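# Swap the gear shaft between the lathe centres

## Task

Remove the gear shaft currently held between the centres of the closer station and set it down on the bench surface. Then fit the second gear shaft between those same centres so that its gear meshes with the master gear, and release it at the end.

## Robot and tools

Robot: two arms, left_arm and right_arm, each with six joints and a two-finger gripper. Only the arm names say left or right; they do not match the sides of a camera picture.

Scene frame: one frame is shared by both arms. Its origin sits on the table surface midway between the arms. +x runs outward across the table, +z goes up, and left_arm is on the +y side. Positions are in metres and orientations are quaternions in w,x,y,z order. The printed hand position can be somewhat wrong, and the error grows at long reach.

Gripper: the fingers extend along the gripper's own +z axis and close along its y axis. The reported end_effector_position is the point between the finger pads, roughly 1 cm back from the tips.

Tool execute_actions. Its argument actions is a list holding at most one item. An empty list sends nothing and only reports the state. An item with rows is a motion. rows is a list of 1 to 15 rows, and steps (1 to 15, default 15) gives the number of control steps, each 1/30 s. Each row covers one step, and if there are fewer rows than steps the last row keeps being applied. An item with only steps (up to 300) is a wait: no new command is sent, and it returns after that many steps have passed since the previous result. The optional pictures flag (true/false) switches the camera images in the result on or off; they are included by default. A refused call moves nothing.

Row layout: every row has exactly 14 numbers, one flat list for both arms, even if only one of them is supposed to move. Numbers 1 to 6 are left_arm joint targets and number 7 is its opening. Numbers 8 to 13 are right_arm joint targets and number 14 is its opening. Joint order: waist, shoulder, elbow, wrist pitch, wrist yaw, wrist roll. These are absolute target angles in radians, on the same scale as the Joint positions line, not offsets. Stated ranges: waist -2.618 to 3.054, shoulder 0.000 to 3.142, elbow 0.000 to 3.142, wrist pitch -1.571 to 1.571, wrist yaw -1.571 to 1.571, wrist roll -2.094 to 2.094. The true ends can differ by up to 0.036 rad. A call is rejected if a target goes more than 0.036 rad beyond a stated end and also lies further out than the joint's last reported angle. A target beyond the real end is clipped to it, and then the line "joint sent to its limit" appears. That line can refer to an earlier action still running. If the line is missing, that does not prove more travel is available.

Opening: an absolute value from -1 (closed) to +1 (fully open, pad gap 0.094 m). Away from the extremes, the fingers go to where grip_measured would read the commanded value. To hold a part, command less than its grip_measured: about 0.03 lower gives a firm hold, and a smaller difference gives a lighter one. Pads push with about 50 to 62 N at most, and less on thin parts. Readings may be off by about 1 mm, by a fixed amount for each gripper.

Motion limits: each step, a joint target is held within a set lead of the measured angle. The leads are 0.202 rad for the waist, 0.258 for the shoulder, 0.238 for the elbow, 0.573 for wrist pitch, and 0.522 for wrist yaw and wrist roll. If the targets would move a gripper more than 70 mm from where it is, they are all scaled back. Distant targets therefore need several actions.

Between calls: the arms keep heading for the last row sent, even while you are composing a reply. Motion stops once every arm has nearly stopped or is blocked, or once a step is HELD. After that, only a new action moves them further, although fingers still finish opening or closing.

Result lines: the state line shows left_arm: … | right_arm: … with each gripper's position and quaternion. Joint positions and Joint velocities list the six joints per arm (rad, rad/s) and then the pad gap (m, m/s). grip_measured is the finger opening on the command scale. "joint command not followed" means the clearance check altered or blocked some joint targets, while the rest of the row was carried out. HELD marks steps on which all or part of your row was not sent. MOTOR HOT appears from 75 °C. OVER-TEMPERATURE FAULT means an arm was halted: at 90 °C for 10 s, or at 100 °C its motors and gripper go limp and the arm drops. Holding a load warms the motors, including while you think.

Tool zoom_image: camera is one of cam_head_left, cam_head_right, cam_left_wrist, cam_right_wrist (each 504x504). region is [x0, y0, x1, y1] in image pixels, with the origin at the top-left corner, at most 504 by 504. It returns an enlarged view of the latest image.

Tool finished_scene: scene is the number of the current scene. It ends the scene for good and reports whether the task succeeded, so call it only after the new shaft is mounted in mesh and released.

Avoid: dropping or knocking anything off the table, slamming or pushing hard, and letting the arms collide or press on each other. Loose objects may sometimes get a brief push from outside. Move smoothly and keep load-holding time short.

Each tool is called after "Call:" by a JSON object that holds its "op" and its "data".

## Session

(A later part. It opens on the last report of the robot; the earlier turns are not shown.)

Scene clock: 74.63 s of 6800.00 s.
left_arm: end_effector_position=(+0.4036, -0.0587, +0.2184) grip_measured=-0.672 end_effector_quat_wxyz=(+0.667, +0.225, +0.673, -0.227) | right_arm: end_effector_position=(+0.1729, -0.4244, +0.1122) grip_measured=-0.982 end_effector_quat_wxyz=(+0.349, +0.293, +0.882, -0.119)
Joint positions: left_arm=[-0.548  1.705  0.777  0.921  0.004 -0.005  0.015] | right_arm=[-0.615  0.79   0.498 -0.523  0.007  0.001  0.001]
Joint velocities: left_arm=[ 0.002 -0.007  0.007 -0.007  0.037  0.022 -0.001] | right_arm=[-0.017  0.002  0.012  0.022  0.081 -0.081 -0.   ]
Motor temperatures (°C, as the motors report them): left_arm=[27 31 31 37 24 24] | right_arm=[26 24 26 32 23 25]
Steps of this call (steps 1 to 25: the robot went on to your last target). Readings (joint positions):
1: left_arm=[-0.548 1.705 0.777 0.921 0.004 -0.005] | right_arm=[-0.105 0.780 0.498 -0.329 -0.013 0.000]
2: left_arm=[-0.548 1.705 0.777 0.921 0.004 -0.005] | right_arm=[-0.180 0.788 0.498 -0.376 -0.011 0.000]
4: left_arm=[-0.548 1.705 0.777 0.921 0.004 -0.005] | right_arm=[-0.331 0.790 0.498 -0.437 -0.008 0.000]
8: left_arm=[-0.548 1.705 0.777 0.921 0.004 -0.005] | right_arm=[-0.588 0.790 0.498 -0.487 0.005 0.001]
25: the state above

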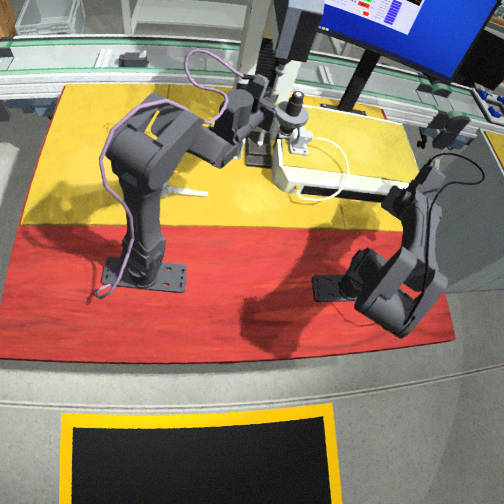

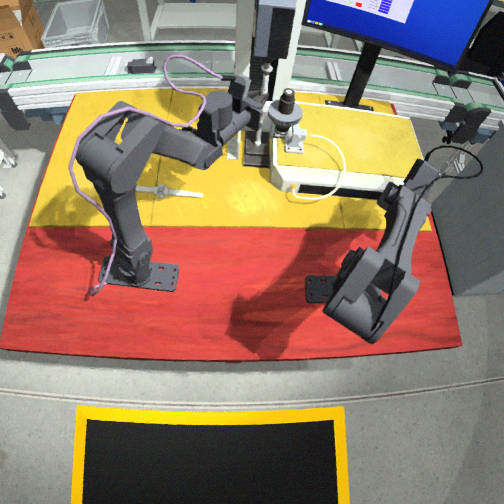

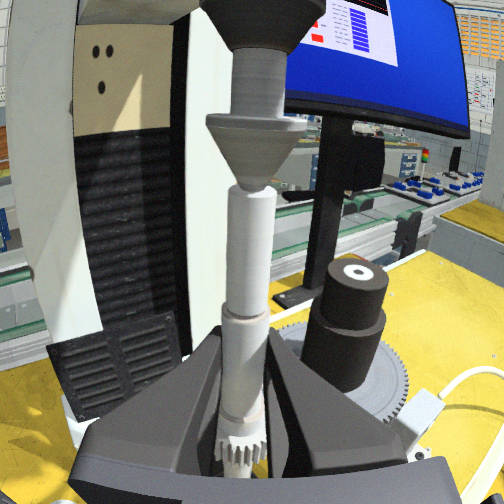

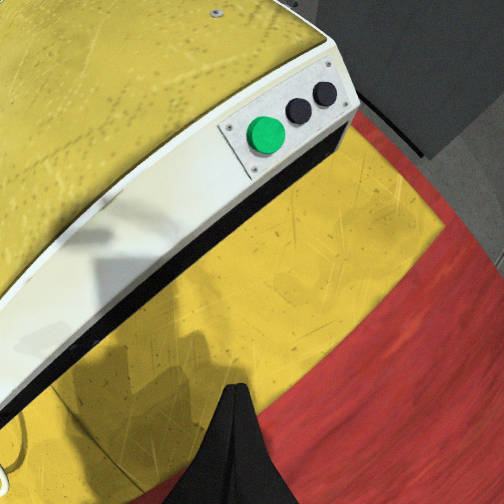

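Call:
{"op": "execute_actions", "data": {"actions": [{"rows":[[-0.548,1.7,0.79,0.95,0,0,-0.72,-0.665,1.043,0.64,-0.366,0,0,-1]]}]}}

Scene clock: 79.13 s of 6800.00 s.
left_arm: end_effector_position=(+0.4036, -0.0587, +0.2184) grip_measured=-0.672 end_effector_quat_wxyz=(+0.667, +0.225, +0.673, -0.227) | right_arm: end_effector_position=(+0.2027, -0.4609, +0.1125) grip_measured=-0.982 end_effector_quat_wxyz=(+0.339, +0.311, +0.880, -0.121)
Joint positions: left_arm=[-0.548  1.705  0.777  0.921  0.004 -0.005  0.015] | right_arm=[-0.656  1.05   0.607 -0.392  0.004  0.001  0.001]
Joint velocities: left_arm=[-0.012 -0.007  0.022 -0.022 -0.066  0.037 -0.001] | right_arm=[-0.002  0.002 -0.002  0.022  0.051 -0.022  0.   ]
Motor temperatures (°C, as the motors report them): left_arm=[27 31 31 37 24 24] | right_arm=[26 24 26 32 23 25]
Steps of this call (steps 1 to 15: the robot went on to your last target; steps 16 to 90: nothing new was sent; then 1.00 s passed at rest; steps 91 to 105: all 15 steps of this action). Readings (joint positions):
91: left_arm=[-0.548 1.705 0.777 0.921 0.004 -0.005] | right_arm=[-0.622 0.824 0.515 -0.522 0.004 0.001]
92: left_arm=[-0.548 1.705 0.777 0.921 0.004 -0.005] | right_arm=[-0.635 0.899 0.548 -0.503 0.004 0.001]
94: left_arm=[-0.548 1.705 0.777 0.921 0.004 -0.005] | right_arm=[-0.652 1.017 0.598 -0.446 0.004 0.001]
98: left_arm=[-0.548 1.705 0.777 0.921 0.004 -0.005] | right_arm=[-0.656 1.050 0.607 -0.406 0.004 0.001]
105: the state above

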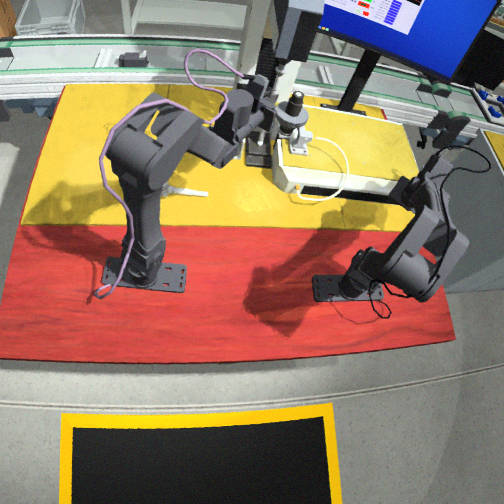

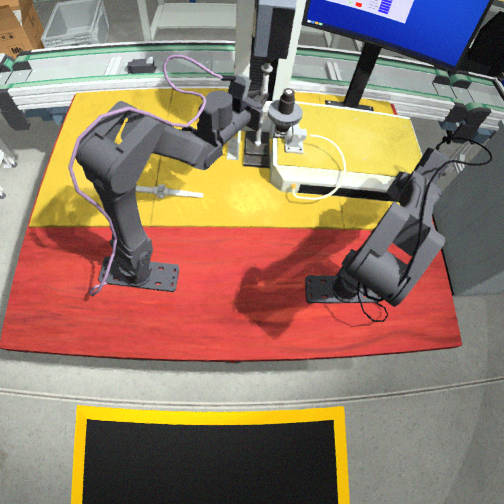

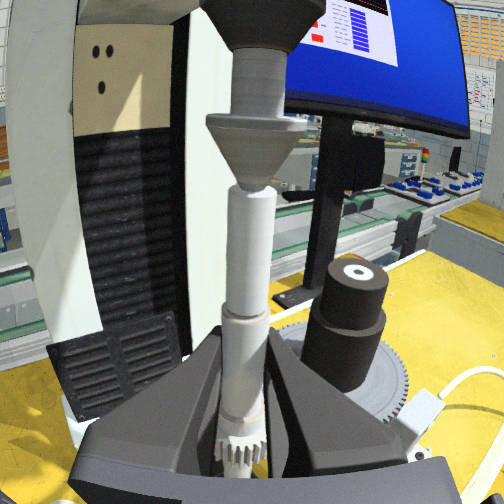

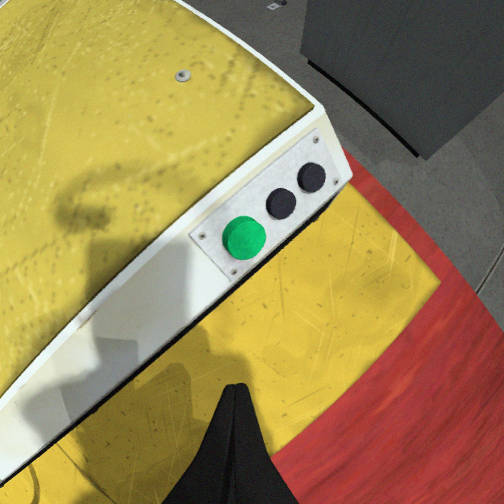

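Call:
{"op": "execute_actions", "data": {"actions": [{"rows":[[-0.548,1.7,0.79,0.95,0,0,-0.72,-0.675,1.1,0.65,-0.27,0,0,-1],[-0.548,1.7,0.79,0.95,0,0,-0.72,-0.675,1.1,0.65,-0.27,0,0,-1],[-0.548,1.7,0.79,0.95,0,0,-0.72,-0.675,1.1,0.65,-0.27,0,0,-1],[-0.548,1.7,0.79,0.95,0,0,-0.72,-0.675,1.155,0.655,-0.27,0,0,-1]]}]}}

Scene clock: 84.07 s of 6800.00 s.
left_arm: end_effector_position=(+0.4036, -0.0587, +0.2184) grip_measured=-0.672 end_effector_quat_wxyz=(+0.667, +0.225, +0.673, -0.227) | right_arm: end_effector_position=(+0.2159, -0.4756, +0.1031) grip_measured=-0.982 end_effector_quat_wxyz=(+0.340, +0.315, +0.878, -0.123)
Joint positions: left_arm=[-0.548  1.705  0.777  0.921  0.004 -0.005  0.015] | right_arm=[-0.665  1.154  0.619 -0.297  0.004  0.001  0.001]
Joint velocities: left_arm=[-0.017 -0.002 -0.002  0.022  0.037  0.037  0.002] | right_arm=[-0.002 -0.002  0.007  0.066 -0.051  0.022 -0.001]
Motor temperatures (°C, as the motors report them): left_arm=[27 31 31 37 24 24] | right_arm=[26 24 27 32 23 25]
Steps of this call (steps 1 to 15: the robot went on to your last target; steps 16 to 90: nothing new was sent; then 1.43 s passed at rest; steps 91 to 105: all 15 steps of this action). Readings (joint positions):
91: left_arm=[-0.548 1.705 0.777 0.921 0.004 -0.005] | right_arm=[-0.657 1.055 0.607 -0.379 0.004 0.001]
92: left_arm=[-0.548 1.705 0.777 0.921 0.004 -0.005] | right_arm=[-0.660 1.067 0.607 -0.361 0.004 0.001]
94: left_arm=[-0.548 1.705 0.777 0.921 0.004 -0.005] | right_arm=[-0.664 1.095 0.612 -0.335 0.004 0.001]
98: left_arm=[-0.548 1.705 0.777 0.921 0.004 -0.005] | right_arm=[-0.665 1.152 0.619 -0.308 0.004 0.001]
105: the state above

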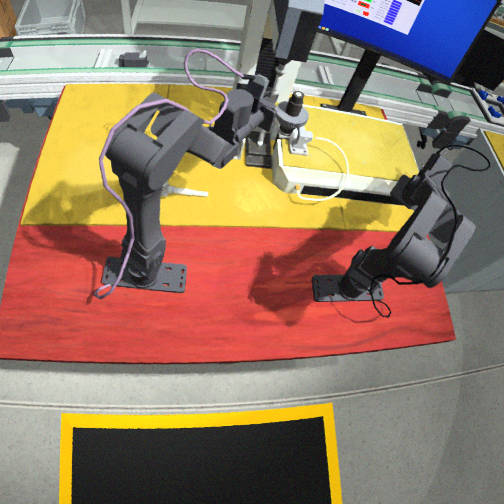

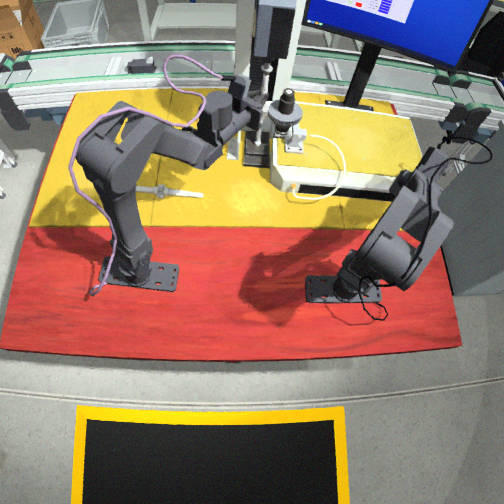

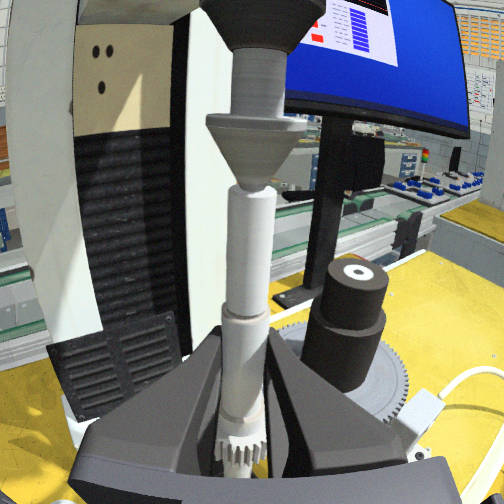

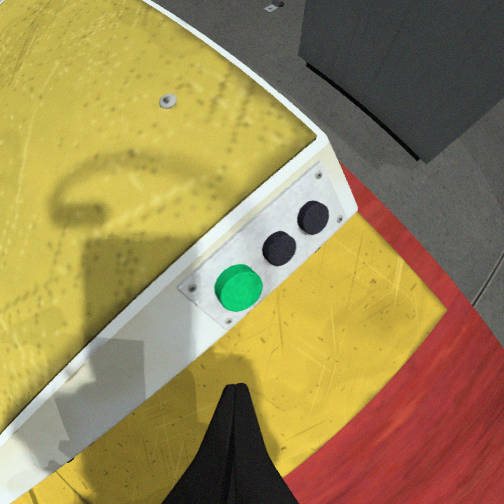

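Call:
{"op": "execute_actions", "data": {"actions": [{"rows":[[-0.548,1.7,0.79,0.95,0,0,-0.72,-0.675,1.2,0.655,-0.13,0,0,-1],[-0.548,1.7,0.79,0.95,0,0,-0.72,-0.675,1.2,0.655,-0.13,0,0,-1],[-0.548,1.7,0.79,0.95,0,0,-0.72,-0.675,1.22,0.655,-0.13,0,0,-1],[-0.548,1.7,0.79,0.95,0,0,-0.72,-0.675,1.24,0.655,-0.13,0,0,-1],[-0.548,1.7,0.79,0.95,0,0,-0.72,-0.675,1.26,0.655,-0.13,0,0,-1],[-0.548,1.7,0.79,0.95,0,0,-0.72,-0.675,1.295,0.655,-0.13,0,0,-1]]}]}}

Scene clock: 90.73 s of 6800.00 s.
left_arm: end_effector_position=(+0.4036, -0.0587, +0.2184) grip_measured=-0.672 end_effector_quat_wxyz=(+0.667, +0.225, +0.673, -0.227) | right_arm: end_effector_position=(+0.2314, -0.4896, +0.0834) grip_measured=-0.982 end_effector_quat_wxyz=(+0.338, +0.317, +0.877, -0.124)
Joint positions: left_arm=[-0.548  1.705  0.777  0.921  0.004 -0.005  0.015] | right_arm=[-0.668  1.288  0.619 -0.165  0.005  0.001  0.001]
Joint velocities: left_arm=[-0.002 -0.017 -0.002  0.022 -0.051  0.037  0.001] | right_arm=[-0.002  0.017  0.012 -0.066  0.081 -0.037  0.   ]
Motor temperatures (°C, as the motors report them): left_arm=[27 31 31 38 24 24] | right_arm=[26 24 27 32 23 25]
Steps of this call (steps 1 to 15: the robot went on to your last target; steps 16 to 90: nothing new was sent; then 3.17 s passed at rest; steps 91 to 105: all 15 steps of this action). Readings (joint positions):
91: left_arm=[-0.548 1.705 0.777 0.921 0.004 -0.005] | right_arm=[-0.665 1.159 0.619 -0.279 0.004 0.001]
92: left_arm=[-0.548 1.705 0.777 0.921 0.004 -0.005] | right_arm=[-0.665 1.170 0.619 -0.253 0.004 0.001]
94: left_arm=[-0.548 1.705 0.777 0.921 0.004 -0.005] | right_arm=[-0.665 1.199 0.619 -0.210 0.004 0.001]
98: left_arm=[-0.548 1.705 0.777 0.921 0.004 -0.005] | right_arm=[-0.665 1.277 0.619 -0.170 0.004 0.001]
105: the state above

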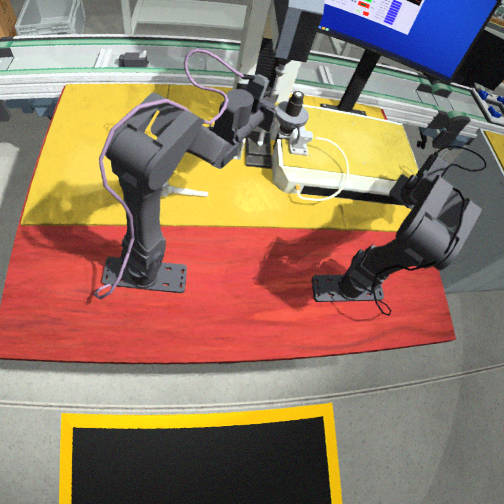

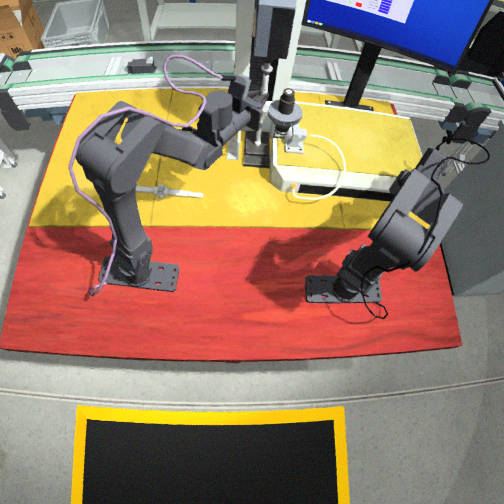

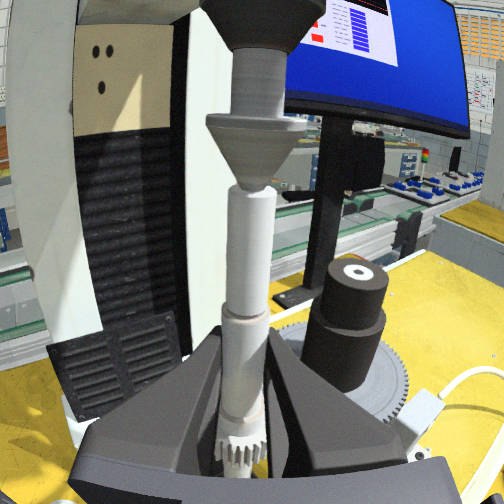

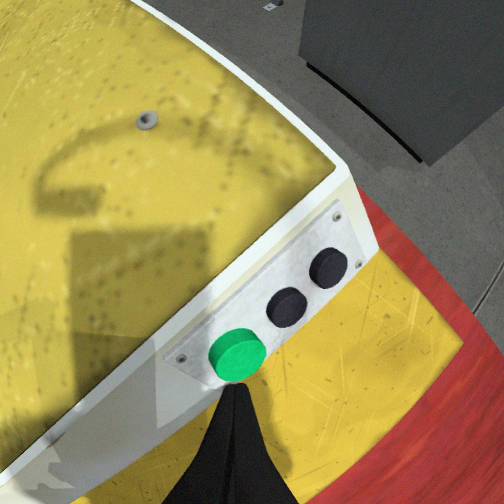

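Call:
{"op": "execute_actions", "data": {"actions": [{"rows":[[-0.548,1.7,0.79,0.95,0,0,-0.72,-0.665,1.24,0.655,-0.16,0,0,-1],[-0.548,1.7,0.79,0.95,0,0,-0.72,-0.665,1.24,0.655,-0.16,0,0,-1],[-0.548,1.7,0.79,0.95,0,0,-0.72,-0.665,1.24,0.655,-0.16,0,0,-1],[-0.548,1.7,0.79,0.95,0,0,-0.72,-0.665,1.24,0.655,-0.16,0,0,-1],[-0.548,1.7,0.79,0.95,0,0,-0.72,-0.665,1.26,0.655,-0.07,0,0,-1]]}], "pictures": false}}

Call:
{"op": "execute_actions", "data": {"actions": [{"rows":[[-0.548,1.7,0.79,0.95,0,0,-0.72,-0.665,1.29,0.655,-0.07,0,0,-1],[-0.548,1.7,0.79,0.95,0,0,-0.72,-0.665,1.3,0.655,-0.07,0,0,-1],[-0.548,1.7,0.79,0.95,0,0,-0.72,-0.665,1.31,0.655,-0.07,0,0,-1],[-0.548,1.7,0.79,0.95,0,0,-0.72,-0.665,1.33,0.655,-0.07,0,0,-1]]}]}}

Scene clock: 97.10 s of 6800.00 s.
left_arm: end_effector_position=(+0.4036, -0.0587, +0.2184) grip_measured=-0.672 end_effector_quat_wxyz=(+0.667, +0.225, +0.673, -0.227) | right_arm: end_effector_position=(+0.2350, -0.4914, +0.0932) grip_measured=-0.982 end_effector_quat_wxyz=(+0.356, +0.313, +0.871, -0.128)
Joint positions: left_arm=[-0.548  1.705  0.777  0.921  0.004 -0.005  0.015] | right_arm=[-0.667  1.267  0.619 -0.147  0.001  0.001  0.001]
Joint velocities: left_arm=[ 0.002 -0.002 -0.032  0.022  0.066  0.066 -0.   ] | right_arm=[-0.002  0.017 -0.002  0.007 -0.051 -0.037 -0.   ]
Motor temperatures (°C, as the motors report them): left_arm=[27 31 31 38 24 24] | right_arm=[26 24 27 33 23 25]
Steps of this call (steps 1 to 15: the robot went on to your last target; steps 16 to 90: nothing new was sent; then 2.87 s passed at rest; steps 91 to 105: all 15 steps of this action). Readings (joint positions):
91: left_arm=[-0.548 1.705 0.777 0.921 0.004 -0.005] | right_arm=[-0.668 1.285 0.619 -0.165 0.005 0.001]
92: left_arm=[-0.548 1.705 0.777 0.921 0.004 -0.005] | right_arm=[-0.668 1.281 0.619 -0.166 0.005 0.001]
94: left_arm=[-0.548 1.705 0.777 0.921 0.004 -0.005] | right_arm=[-0.668 1.269 0.619 -0.166 0.005 0.001]
98: left_arm=[-0.548 1.705 0.777 0.921 0.004 -0.005] | right_arm=[-0.667 1.267 0.619 -0.147 0.001 0.001]
105: the state above

Scene clock: 97.60 s of 6800.00 s.
left_arm: end_effector_position=(+0.4036, -0.0587, +0.2184) grip_measured=-0.672 end_effector_quat_wxyz=(+0.667, +0.225, +0.673, -0.227) | right_arm: end_effector_position=(+0.2350, -0.4913, +0.0914) grip_measured=-0.982 end_effector_quat_wxyz=(+0.354, +0.314, +0.872, -0.127)
Joint positions: left_arm=[-0.548  1.705  0.777  0.921  0.004 -0.005  0.015] | right_arm=[-0.667  1.273  0.619 -0.146  0.001  0.001  0.001]
Joint velocities: left_arm=[-0.007 -0.017  0.012 -0.066 -0.007  0.007 -0.   ] | right_arm=[-0.017 -0.012 -0.007  0.051  0.051 -0.037  0.001]
Motor temperatures (°C, as the motors report them): left_arm=[27 31 31 38 24 24] | right_arm=[26 24 27 33 23 25]
Steps of this call (steps 1 to 15: all 15 steps of this action). Readings (joint positions):
1: left_arm=[-0.548 1.705 0.777 0.921 0.004 -0.005] | right_arm=[-0.667 1.269 0.619 -0.146 0.001 0.001]
2: left_arm=[-0.548 1.705 0.777 0.921 0.004 -0.005] | right_arm=[-0.667 1.270 0.619 -0.146 0.001 0.001]
4: left_arm=[-0.548 1.705 0.777 0.921 0.004 -0.005] | right_arm=[-0.667 1.273 0.619 -0.146 0.001 0.001]
8: left_arm=[-0.548 1.705 0.777 0.921 0.004 -0.005] | right_arm=[-0.667 1.273 0.619 -0.146 0.001 0.001]
15: the state above

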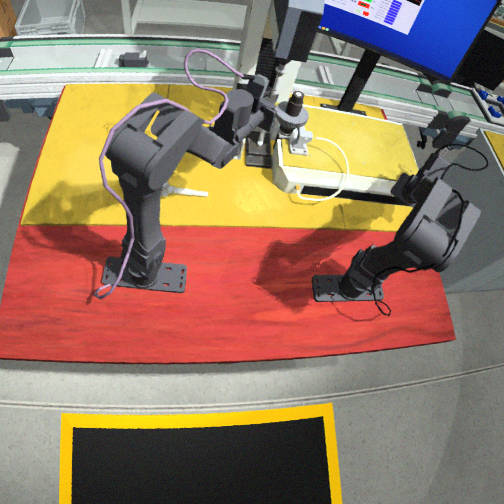

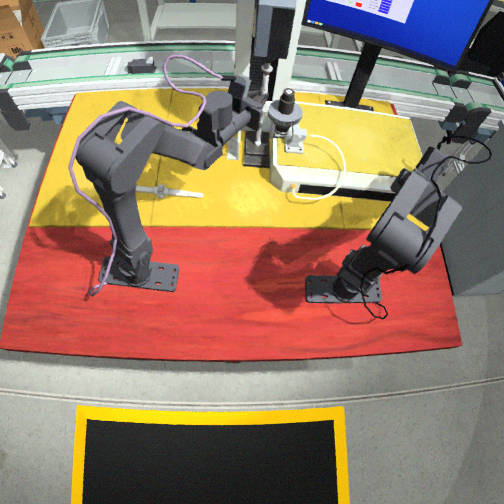

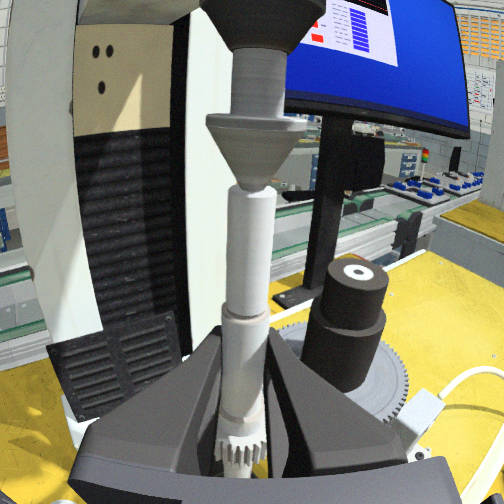

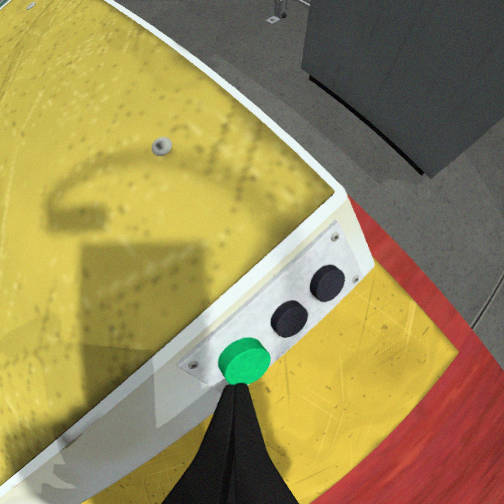

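Call:
{"op": "execute_actions", "data": {"actions": [{"rows":[[-0.548,1.7,0.79,0.95,0,0,-0.72,-0.69,1.2,0.655,-0.12,0,0,-1]]}]}}

Scene clock: 100.57 s of 6800.00 s.
left_arm: end_effector_position=(+0.4036, -0.0587, +0.2184) grip_measured=-0.672 end_effector_quat_wxyz=(+0.667, +0.225, +0.673, -0.227) | right_arm: end_effector_position=(+0.2339, -0.4964, +0.1105) grip_measured=-0.982 end_effector_quat_wxyz=(+0.380, +0.315, +0.858, -0.139)
Joint positions: left_arm=[-0.548  1.705  0.777  0.921  0.004 -0.005  0.015] | right_arm=[-0.681  1.219  0.619 -0.138 -0.     0.001  0.001]
Joint velocities: left_arm=[-0.002 -0.007  0.002 -0.037 -0.037  0.037  0.001] | right_arm=[-0.012 -0.002 -0.032 -0.037 -0.007  0.037  0.   ]
Motor temperatures (°C, as the motors report them): left_arm=[27 31 31 38 24 24] | right_arm=[26 24 27 33 23 25]
Steps of this call (steps 1 to 15: the robot went on to your last target; steps 16 to 74: nothing new was sent; steps 75 to 89: all 15 steps of this action). Readings (joint positions):
75: left_arm=[-0.548 1.705 0.777 0.921 0.004 -0.005] | right_arm=[-0.668 1.263 0.619 -0.148 -0.000 0.001]
76: left_arm=[-0.548 1.705 0.777 0.921 0.004 -0.005] | right_arm=[-0.671 1.252 0.619 -0.152 -0.000 0.001]
78: left_arm=[-0.548 1.705 0.777 0.921 0.004 -0.005] | right_arm=[-0.679 1.230 0.619 -0.145 -0.000 0.001]
82: left_arm=[-0.548 1.705 0.777 0.921 0.004 -0.005] | right_arm=[-0.681 1.219 0.619 -0.138 -0.000 0.001]
89: the state above

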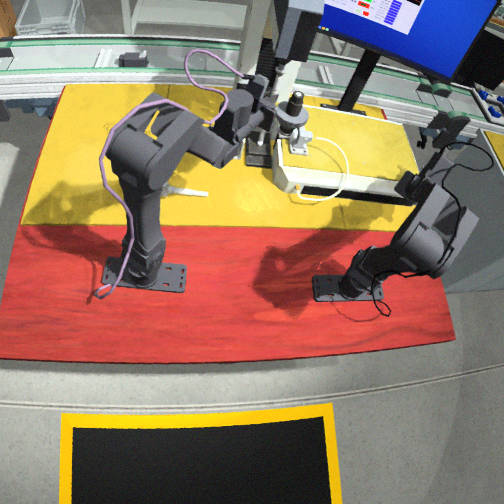

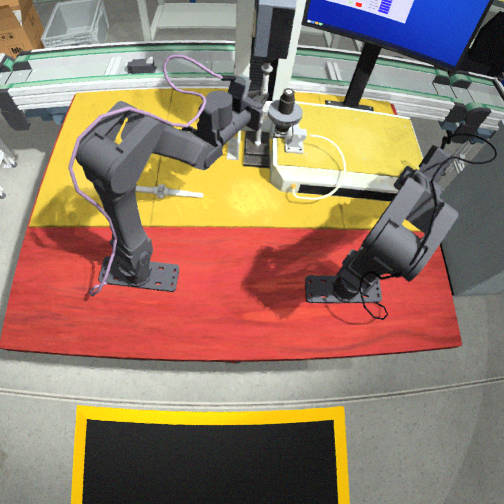

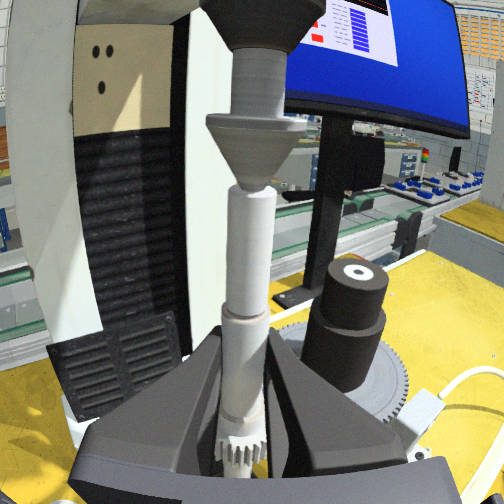

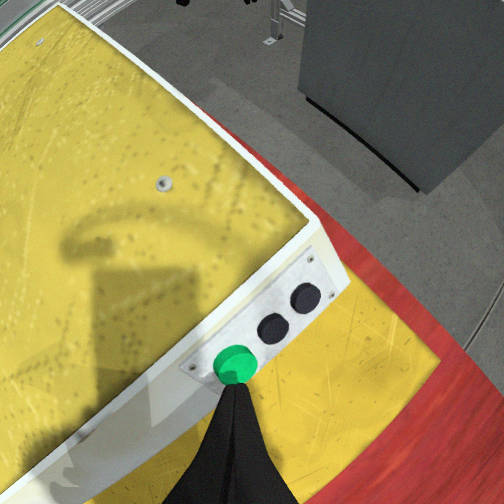

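Call:
{"op": "execute_actions", "data": {"actions": [{"rows":[[-0.548,1.72,0.77,0.9,0,0,-0.72,-0.69,1.23,0.655,-0.06,0,0,-1],[-0.548,1.73,0.76,0.89,0,0,-0.72,-0.69,1.24,0.655,-0.06,0,0,-1],[-0.548,1.74,0.75,0.88,0,0,-0.72,-0.69,1.25,0.655,-0.06,0,0,-1],[-0.548,1.75,0.74,0.87,0,0,-0.72,-0.69,1.26,0.655,-0.06,0,0,-1],[-0.548,1.76,0.73,0.86,0,0,-0.72,-0.69,1.28,0.655,-0.06,0,0,-1],[-0.548,1.76,0.73,0.86,0,0,-0.72,-0.69,1.3,0.655,-0.06,0,0,-1],[-0.548,1.76,0.73,0.86,0,0,-0.72,-0.69,1.32,0.655,-0.06,0,0,-1],[-0.548,1.76,0.73,0.86,0,0,-0.72,-0.69,1.34,0.655,-0.06,0,0,-1],[-0.548,1.76,0.73,0.86,0,0,-0.72,-0.69,1.36,0.655,-0.06,0,0,-1]]}]}}

Scene clock: 105.43 s of 6800.00 s.
left_arm: end_effector_position=(+0.4035, -0.0586, +0.2154) grip_measured=-0.672 end_effector_quat_wxyz=(+0.670, +0.224, +0.670, -0.228) | right_arm: end_effector_position=(+0.2377, -0.5142, +0.0942) grip_measured=-0.983 end_effector_quat_wxyz=(+0.365, +0.329, +0.858, -0.153)
Joint positions: left_arm=[-0.548  1.718  0.768  0.951  0.004 -0.005  0.015] | right_arm=[-0.695  1.326  0.635 -0.067  0.033  0.     0.001]
Joint velocities: left_arm=[-0.007 -0.017 -0.022 -0.022 -0.081  0.022 -0.   ] | right_arm=[ 0.012 -0.017  0.012 -0.022  0.066  0.037 -0.   ]
Motor temperatures (°C, as the motors report them): left_arm=[27 31 31 39 24 24] | right_arm=[26 24 27 33 23 25]
Steps of this call (steps 1 to 15: the robot went on to your last target; steps 16 to 90: nothing new was sent; then 1.37 s passed at rest; steps 91 to 105: all 15 steps of this action). Readings (joint positions):
91: left_arm=[-0.548 1.705 0.777 0.919 0.004 -0.005] | right_arm=[-0.681 1.219 0.619 -0.132 -0.000 0.001]
92: left_arm=[-0.548 1.705 0.777 0.919 0.004 -0.005] | right_arm=[-0.681 1.222 0.619 -0.124 -0.000 0.001]
94: left_arm=[-0.548 1.709 0.774 0.923 0.004 -0.005] | right_arm=[-0.681 1.233 0.619 -0.104 -0.000 0.001]
98: left_arm=[-0.548 1.716 0.769 0.945 0.004 -0.005] | right_arm=[-0.685 1.283 0.623 -0.084 0.011 0.000]
105: the state above

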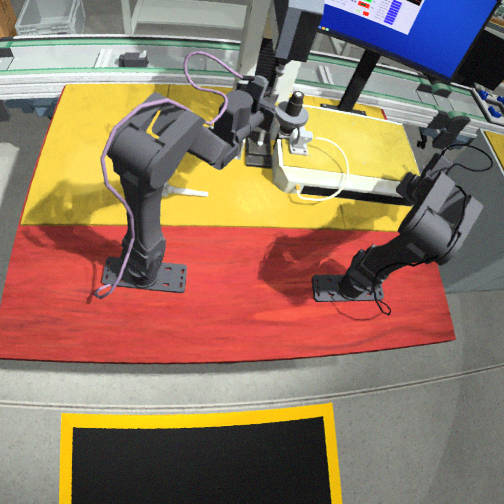

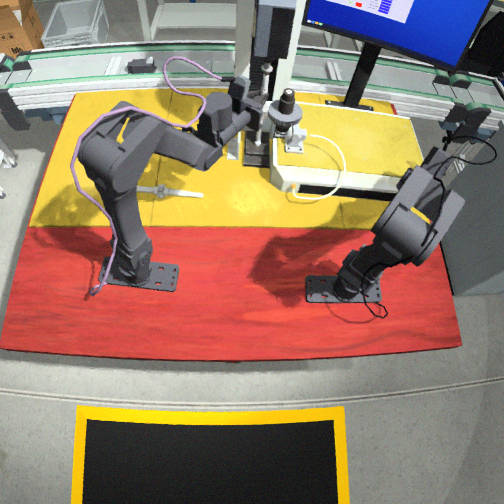

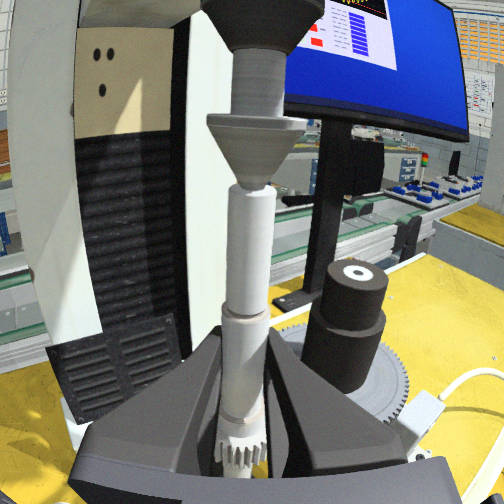

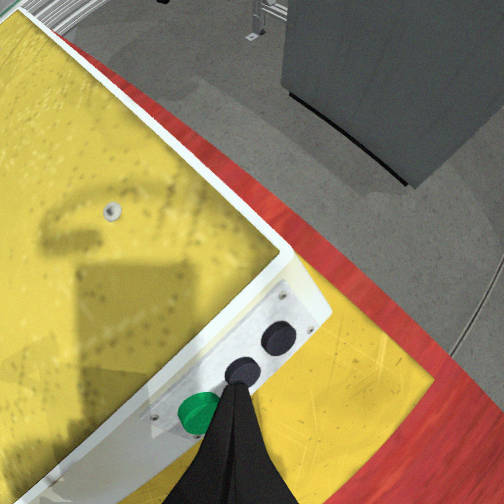

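Call:
{"op": "execute_actions", "data": {"actions": [{"rows":[[-0.548,1.7,0.79,1.05,0,0,-0.72,-0.69,1.1,0.655,-0.2,0,0,-1],[-0.548,1.69,0.795,1.15,0,0,-0.72,-0.69,0.2,0.2,0,0,0,1]]}], "pictures": false}}

Call:
{"op": "execute_actions", "data": {"actions": [{"rows":[[-0.548,1.68,0.8,1.2,0,0,-0.72,0.55,0.2,0.2,0,0,0,1]]}]}}

Scene clock: 110.23 s of 6800.00 s.
left_arm: end_effector_position=(+0.4035, -0.0586, +0.2203) grip_measured=-0.672 end_effector_quat_wxyz=(+0.676, +0.222, +0.664, -0.230) | right_arm: end_effector_position=(+0.1595, -0.4413, +0.2216) grip_measured=+1.000 end_effector_quat_wxyz=(+0.653, +0.255, +0.668, -0.249)
Joint positions: left_arm=[-0.548  1.718  0.768  0.97   0.004 -0.005  0.015] | right_arm=[-0.695  0.209  0.185  0.001  0.013  0.     0.094]
Joint velocities: left_arm=[-0.002  0.017  0.017 -0.007  0.007 -0.022  0.   ] | right_arm=[-0.012 -0.232  0.042  0.286 -0.007  0.037  0.   ]
Motor temperatures (°C, as the motors report them): left_arm=[27 30 30 38 24 24] | right_arm=[26 24 27 33 23 25]
Steps of this call (steps 1 to 15: the robot went on to your last target; steps 16 to 90: nothing new was sent; then 1.30 s passed at rest; steps 91 to 105: all 15 steps of this action). Readings (joint positions):
91: left_arm=[-0.548 1.718 0.768 0.961 0.004 -0.005] | right_arm=[-0.695 1.299 0.635 -0.084 0.031 0.000]
92: left_arm=[-0.548 1.718 0.768 0.969 0.004 -0.005] | right_arm=[-0.695 1.238 0.593 -0.070 0.026 0.000]
94: left_arm=[-0.548 1.718 0.768 0.970 0.004 -0.005] | right_arm=[-0.695 1.045 0.452 -0.021 0.021 0.000]
98: left_arm=[-0.548 1.718 0.768 0.970 0.004 -0.005] | right_arm=[-0.695 0.666 0.212 -0.038 0.015 0.000]
105: the state above

Scene clock: 110.73 s of 6800.00 s.
left_arm: end_effector_position=(+0.4034, -0.0586, +0.2212) grip_measured=-0.672 end_effector_quat_wxyz=(+0.677, +0.222, +0.663, -0.230) | right_arm: end_effector_position=(+0.2067, -0.1807, +0.2228) grip_measured=+1.000 end_effector_quat_wxyz=(+0.689, -0.126, +0.703, +0.125)
Joint positions: left_arm=[-0.548  1.718  0.768  0.973  0.004 -0.005  0.015] | right_arm=[0.383 0.207 0.185 0.003 0.004 0.002 0.094]
Joint velocities: left_arm=[-0.022 -0.007 -0.007 -0.022  0.051 -0.022  0.001] | right_arm=[ 2.147  0.002  0.007  0.007 -0.081 -0.007  0.   ]
Motor temperatures (°C, as the motors report them): left_arm=[27 30 30 39 24 24] | right_arm=[26 24 27 33 23 25]
Steps of this call (steps 1 to 15: all 15 steps of this action). Readings (joint positions):
1: left_arm=[-0.548 1.718 0.768 0.973 0.004 -0.005] | right_arm=[-0.663 0.207 0.185 0.006 0.025 0.002]
2: left_arm=[-0.548 1.718 0.768 0.973 0.004 -0.005] | right_arm=[-0.594 0.207 0.185 0.006 0.025 0.002]
4: left_arm=[-0.548 1.718 0.768 0.973 0.004 -0.005] | right_arm=[-0.443 0.207 0.185 0.003 0.019 0.002]
8: left_arm=[-0.548 1.718 0.768 0.973 0.004 -0.005] | right_arm=[-0.143 0.207 0.185 0.003 0.010 0.002]
15: the state above

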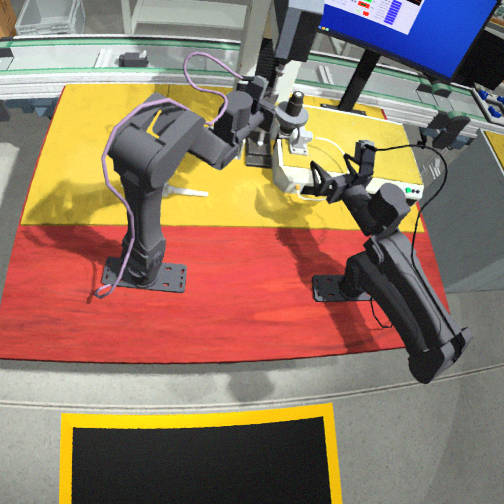

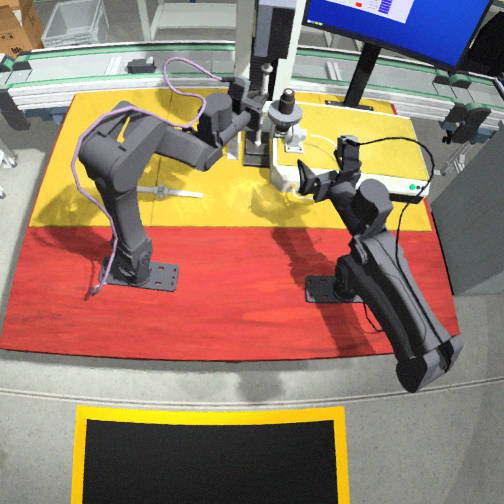

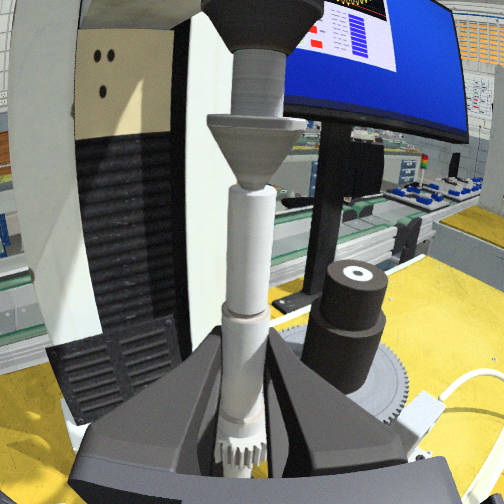

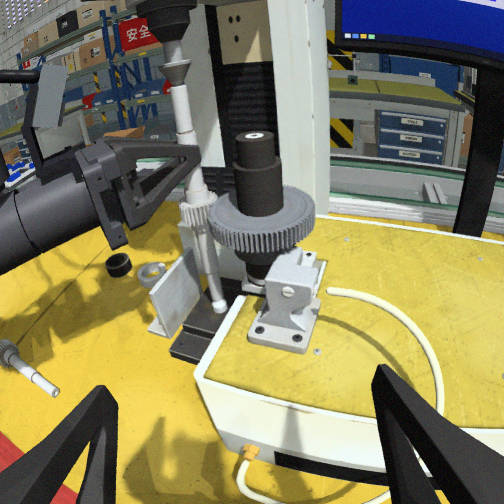

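Call:
{"op": "execute_actions", "data": {"actions": [{"rows":[[-0.548,1.68,0.78,1.1,0,0,-0.72,0.55,0.2,0.2,0,0,0,1],[-0.548,1.67,0.76,1.08,0,0,-0.72,0.55,0.2,0.2,0,0,0,1],[-0.548,1.66,0.74,1.06,0,0,-0.72,0.55,0.2,0.2,0,0,0,1],[-0.548,1.65,0.73,1.06,0,0,-0.72,0.55,0.2,0.2,0,0,0,1],[-0.548,1.64,0.72,1.06,0,0,-0.72,0.55,0.2,0.2,0,0,0,1]]}]}}

Scene clock: 116.17 s of 6800.00 s.
left_arm: end_effector_position=(+0.4028, -0.0581, +0.2190) grip_measured=-0.672 end_effector_quat_wxyz=(+0.675, +0.223, +0.665, -0.229) | right_arm: end_effector_position=(+0.1882, -0.1419, +0.2228) grip_measured=+1.000 end_effector_quat_wxyz=(+0.676, -0.186, +0.689, +0.183)
Joint positions: left_arm=[-0.548  1.716  0.764  0.967  0.004 -0.005  0.015] | right_arm=[ 0.544  0.207  0.185  0.003 -0.006  0.002  0.094]
Joint velocities: left_arm=[ 0.012 -0.007  0.012  0.051  0.066  0.051 -0.   ] | right_arm=[ 0.002 -0.002 -0.007  0.022  0.007  0.007  0.   ]
Motor temperatures (°C, as the motors report them): left_arm=[27 32 31 45 24 24] | right_arm=[26 24 27 34 23 25]
Steps of this call (steps 1 to 30: the robot went on to your last target; steps 31 to 90: nothing new was sent; then 1.93 s passed at rest; steps 91 to 105: all 15 steps of this action). Readings (joint positions):
91: left_arm=[-0.548 1.718 0.768 0.969 0.004 -0.005] | right_arm=[0.544 0.207 0.185 0.003 -0.006 0.002]
92: left_arm=[-0.548 1.718 0.768 0.967 0.004 -0.005] | right_arm=[0.544 0.207 0.185 0.003 -0.006 0.002]
94: left_arm=[-0.548 1.718 0.766 0.967 0.004 -0.005] | right_arm=[0.544 0.207 0.185 0.003 -0.006 0.002]
98: left_arm=[-0.548 1.716 0.764 0.967 0.004 -0.005] | right_arm=[0.544 0.207 0.185 0.003 -0.006 0.002]
105: the state above

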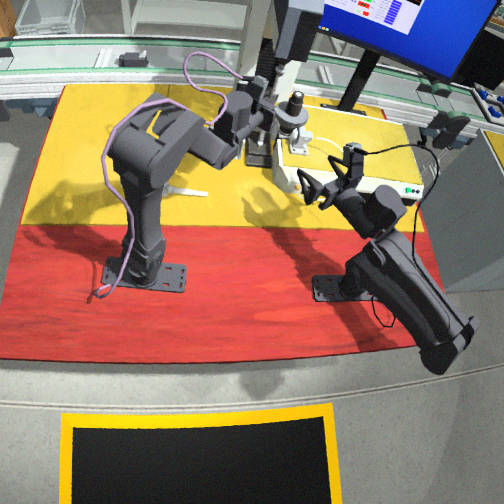

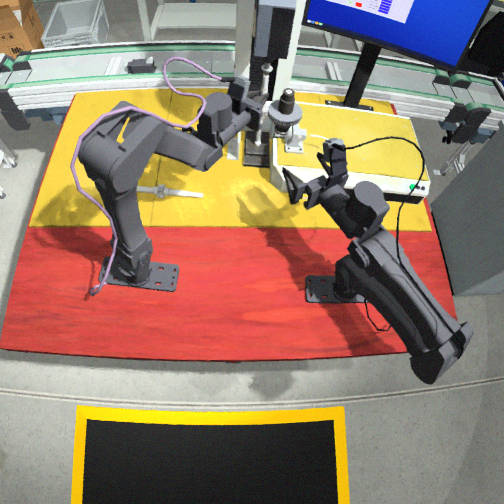

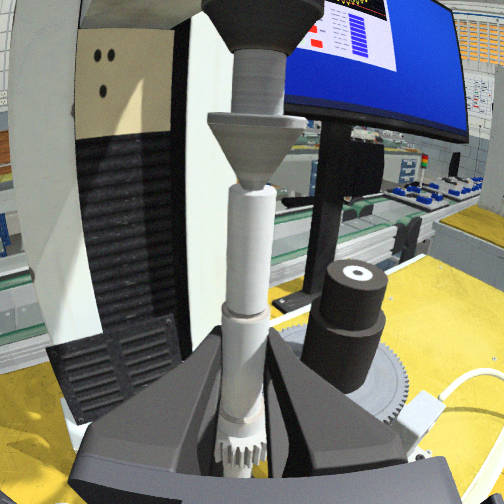

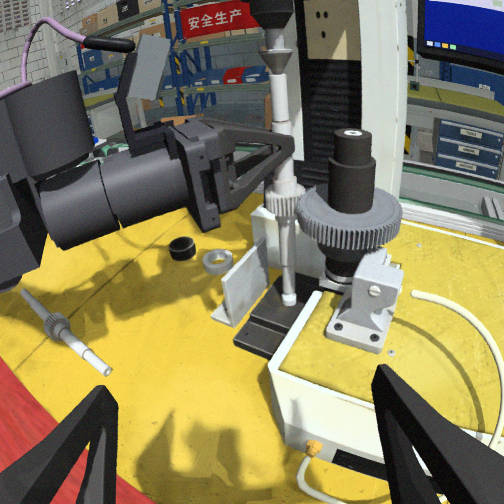

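Call:
{"op": "execute_actions", "data": {"actions": [{"rows":[[-0.548,1.716,0.77,0.97,0,0,-0.72,0.48,1.0,0.6,0.7,0,0,-0.2]]}], "pictures": false}}

Call:
{"op": "execute_actions", "data": {"actions": [{"rows":[[-0.548,1.716,0.77,0.97,0,0,-0.72,0.48,1.15,0.65,0.81,0,0,-0.2],[-0.548,1.716,0.77,0.97,0,0,-0.72,0.48,1.2,0.66,0.81,0,0,-0.2],[-0.548,1.716,0.77,0.97,0,0,-0.72,0.48,1.346,0.69,0.81,0,0,-0.2]]}]}}

Scene clock: 122.30 s of 6800.00 s.
left_arm: end_effector_position=(+0.4030, -0.0583, +0.2169) grip_measured=-0.672 end_effector_quat_wxyz=(+0.673, +0.223, +0.667, -0.229) | right_arm: end_effector_position=(+0.2926, -0.1048, +0.3588) grip_measured=-0.198 end_effector_quat_wxyz=(+0.763, -0.145, +0.602, +0.184)
Joint positions: left_arm=[-0.548  1.719  0.764  0.965  0.004 -0.005  0.015] | right_arm=[ 0.49   0.988  0.596  0.627 -0.006  0.002  0.038]
Joint velocities: left_arm=[-0.007 -0.002 -0.017  0.007  0.066 -0.022  0.   ] | right_arm=[ 0.002  0.716 -0.012 -0.051 -0.037  0.037 -0.   ]
Motor temperatures (°C, as the motors report them): left_arm=[27 34 30 45 24 24] | right_arm=[26 24 27 34 23 25]
Steps of this call (steps 1 to 15: the robot went on to your last target; steps 16 to 90: nothing new was sent; then 2.63 s passed at rest; steps 91 to 105: all 15 steps of this action). Readings (joint positions):
91: left_arm=[-0.548 1.718 0.764 0.964 0.004 -0.005] | right_arm=[0.541 0.225 0.190 0.026 -0.006 0.002]
92: left_arm=[-0.548 1.719 0.764 0.965 0.004 -0.005] | right_arm=[0.534 0.266 0.207 0.063 -0.006 0.002]
94: left_arm=[-0.548 1.719 0.764 0.965 0.004 -0.005] | right_arm=[0.522 0.354 0.255 0.148 -0.006 0.002]
98: left_arm=[-0.548 1.719 0.764 0.965 0.004 -0.005] | right_arm=[0.507 0.544 0.382 0.326 -0.006 0.002]
105: the state above

Scene clock: 122.80 s of 6800.00 s.
left_arm: end_effector_position=(+0.4031, -0.0582, +0.2172) grip_measured=-0.672 end_effector_quat_wxyz=(+0.673, +0.223, +0.667, -0.229) | right_arm: end_effector_position=(+0.3610, -0.0740, +0.2848) grip_measured=-0.199 end_effector_quat_wxyz=(+0.715, -0.154, +0.660, +0.170)
Joint positions: left_arm=[-0.548  1.719  0.764  0.966  0.004 -0.005  0.015] | right_arm=[0.484 1.369 0.667 0.782 0.    0.004 0.038]
Joint velocities: left_arm=[ 0.002 -0.007 -0.007 -0.037 -0.139  0.051  0.001] | right_arm=[-0.007  0.012 -0.002  0.051 -0.066 -0.037  0.   ]
Motor temperatures (°C, as the motors report them): left_arm=[27 34 30 45 24 24] | right_arm=[26 24 27 34 23 25]
Steps of this call (steps 1 to 15: all 15 steps of this action). Readings (joint positions):
1: left_arm=[-0.548 1.719 0.764 0.965 0.004 -0.005] | right_arm=[0.490 1.027 0.596 0.648 -0.006 0.002]
2: left_arm=[-0.548 1.719 0.764 0.965 0.004 -0.005] | right_arm=[0.490 1.079 0.607 0.685 -0.006 0.002]
4: left_arm=[-0.548 1.719 0.764 0.965 0.004 -0.005] | right_arm=[0.490 1.223 0.651 0.745 -0.006 0.002]
8: left_arm=[-0.548 1.719 0.764 0.966 0.005 -0.005] | right_arm=[0.486 1.369 0.667 0.759 0.000 0.004]
15: the state above

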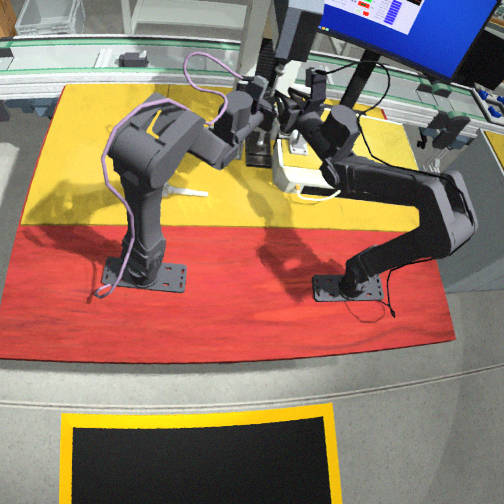

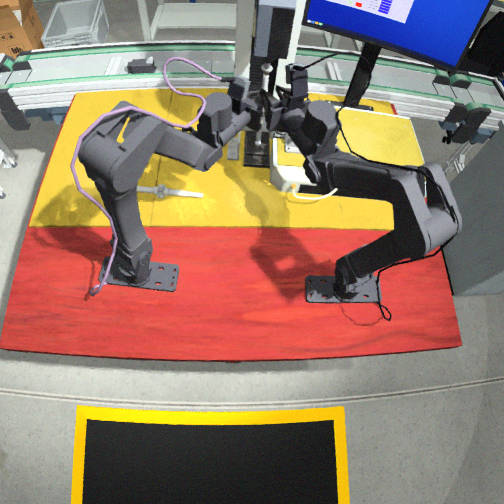

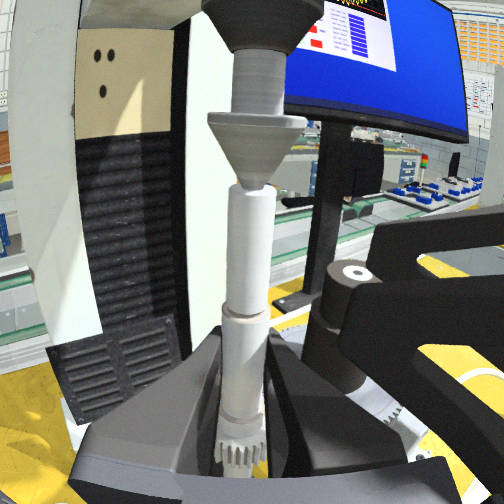

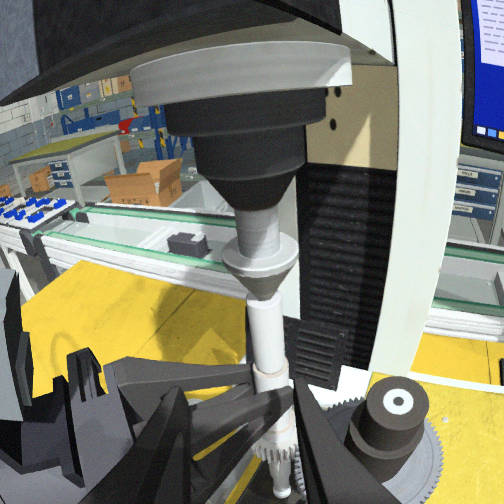

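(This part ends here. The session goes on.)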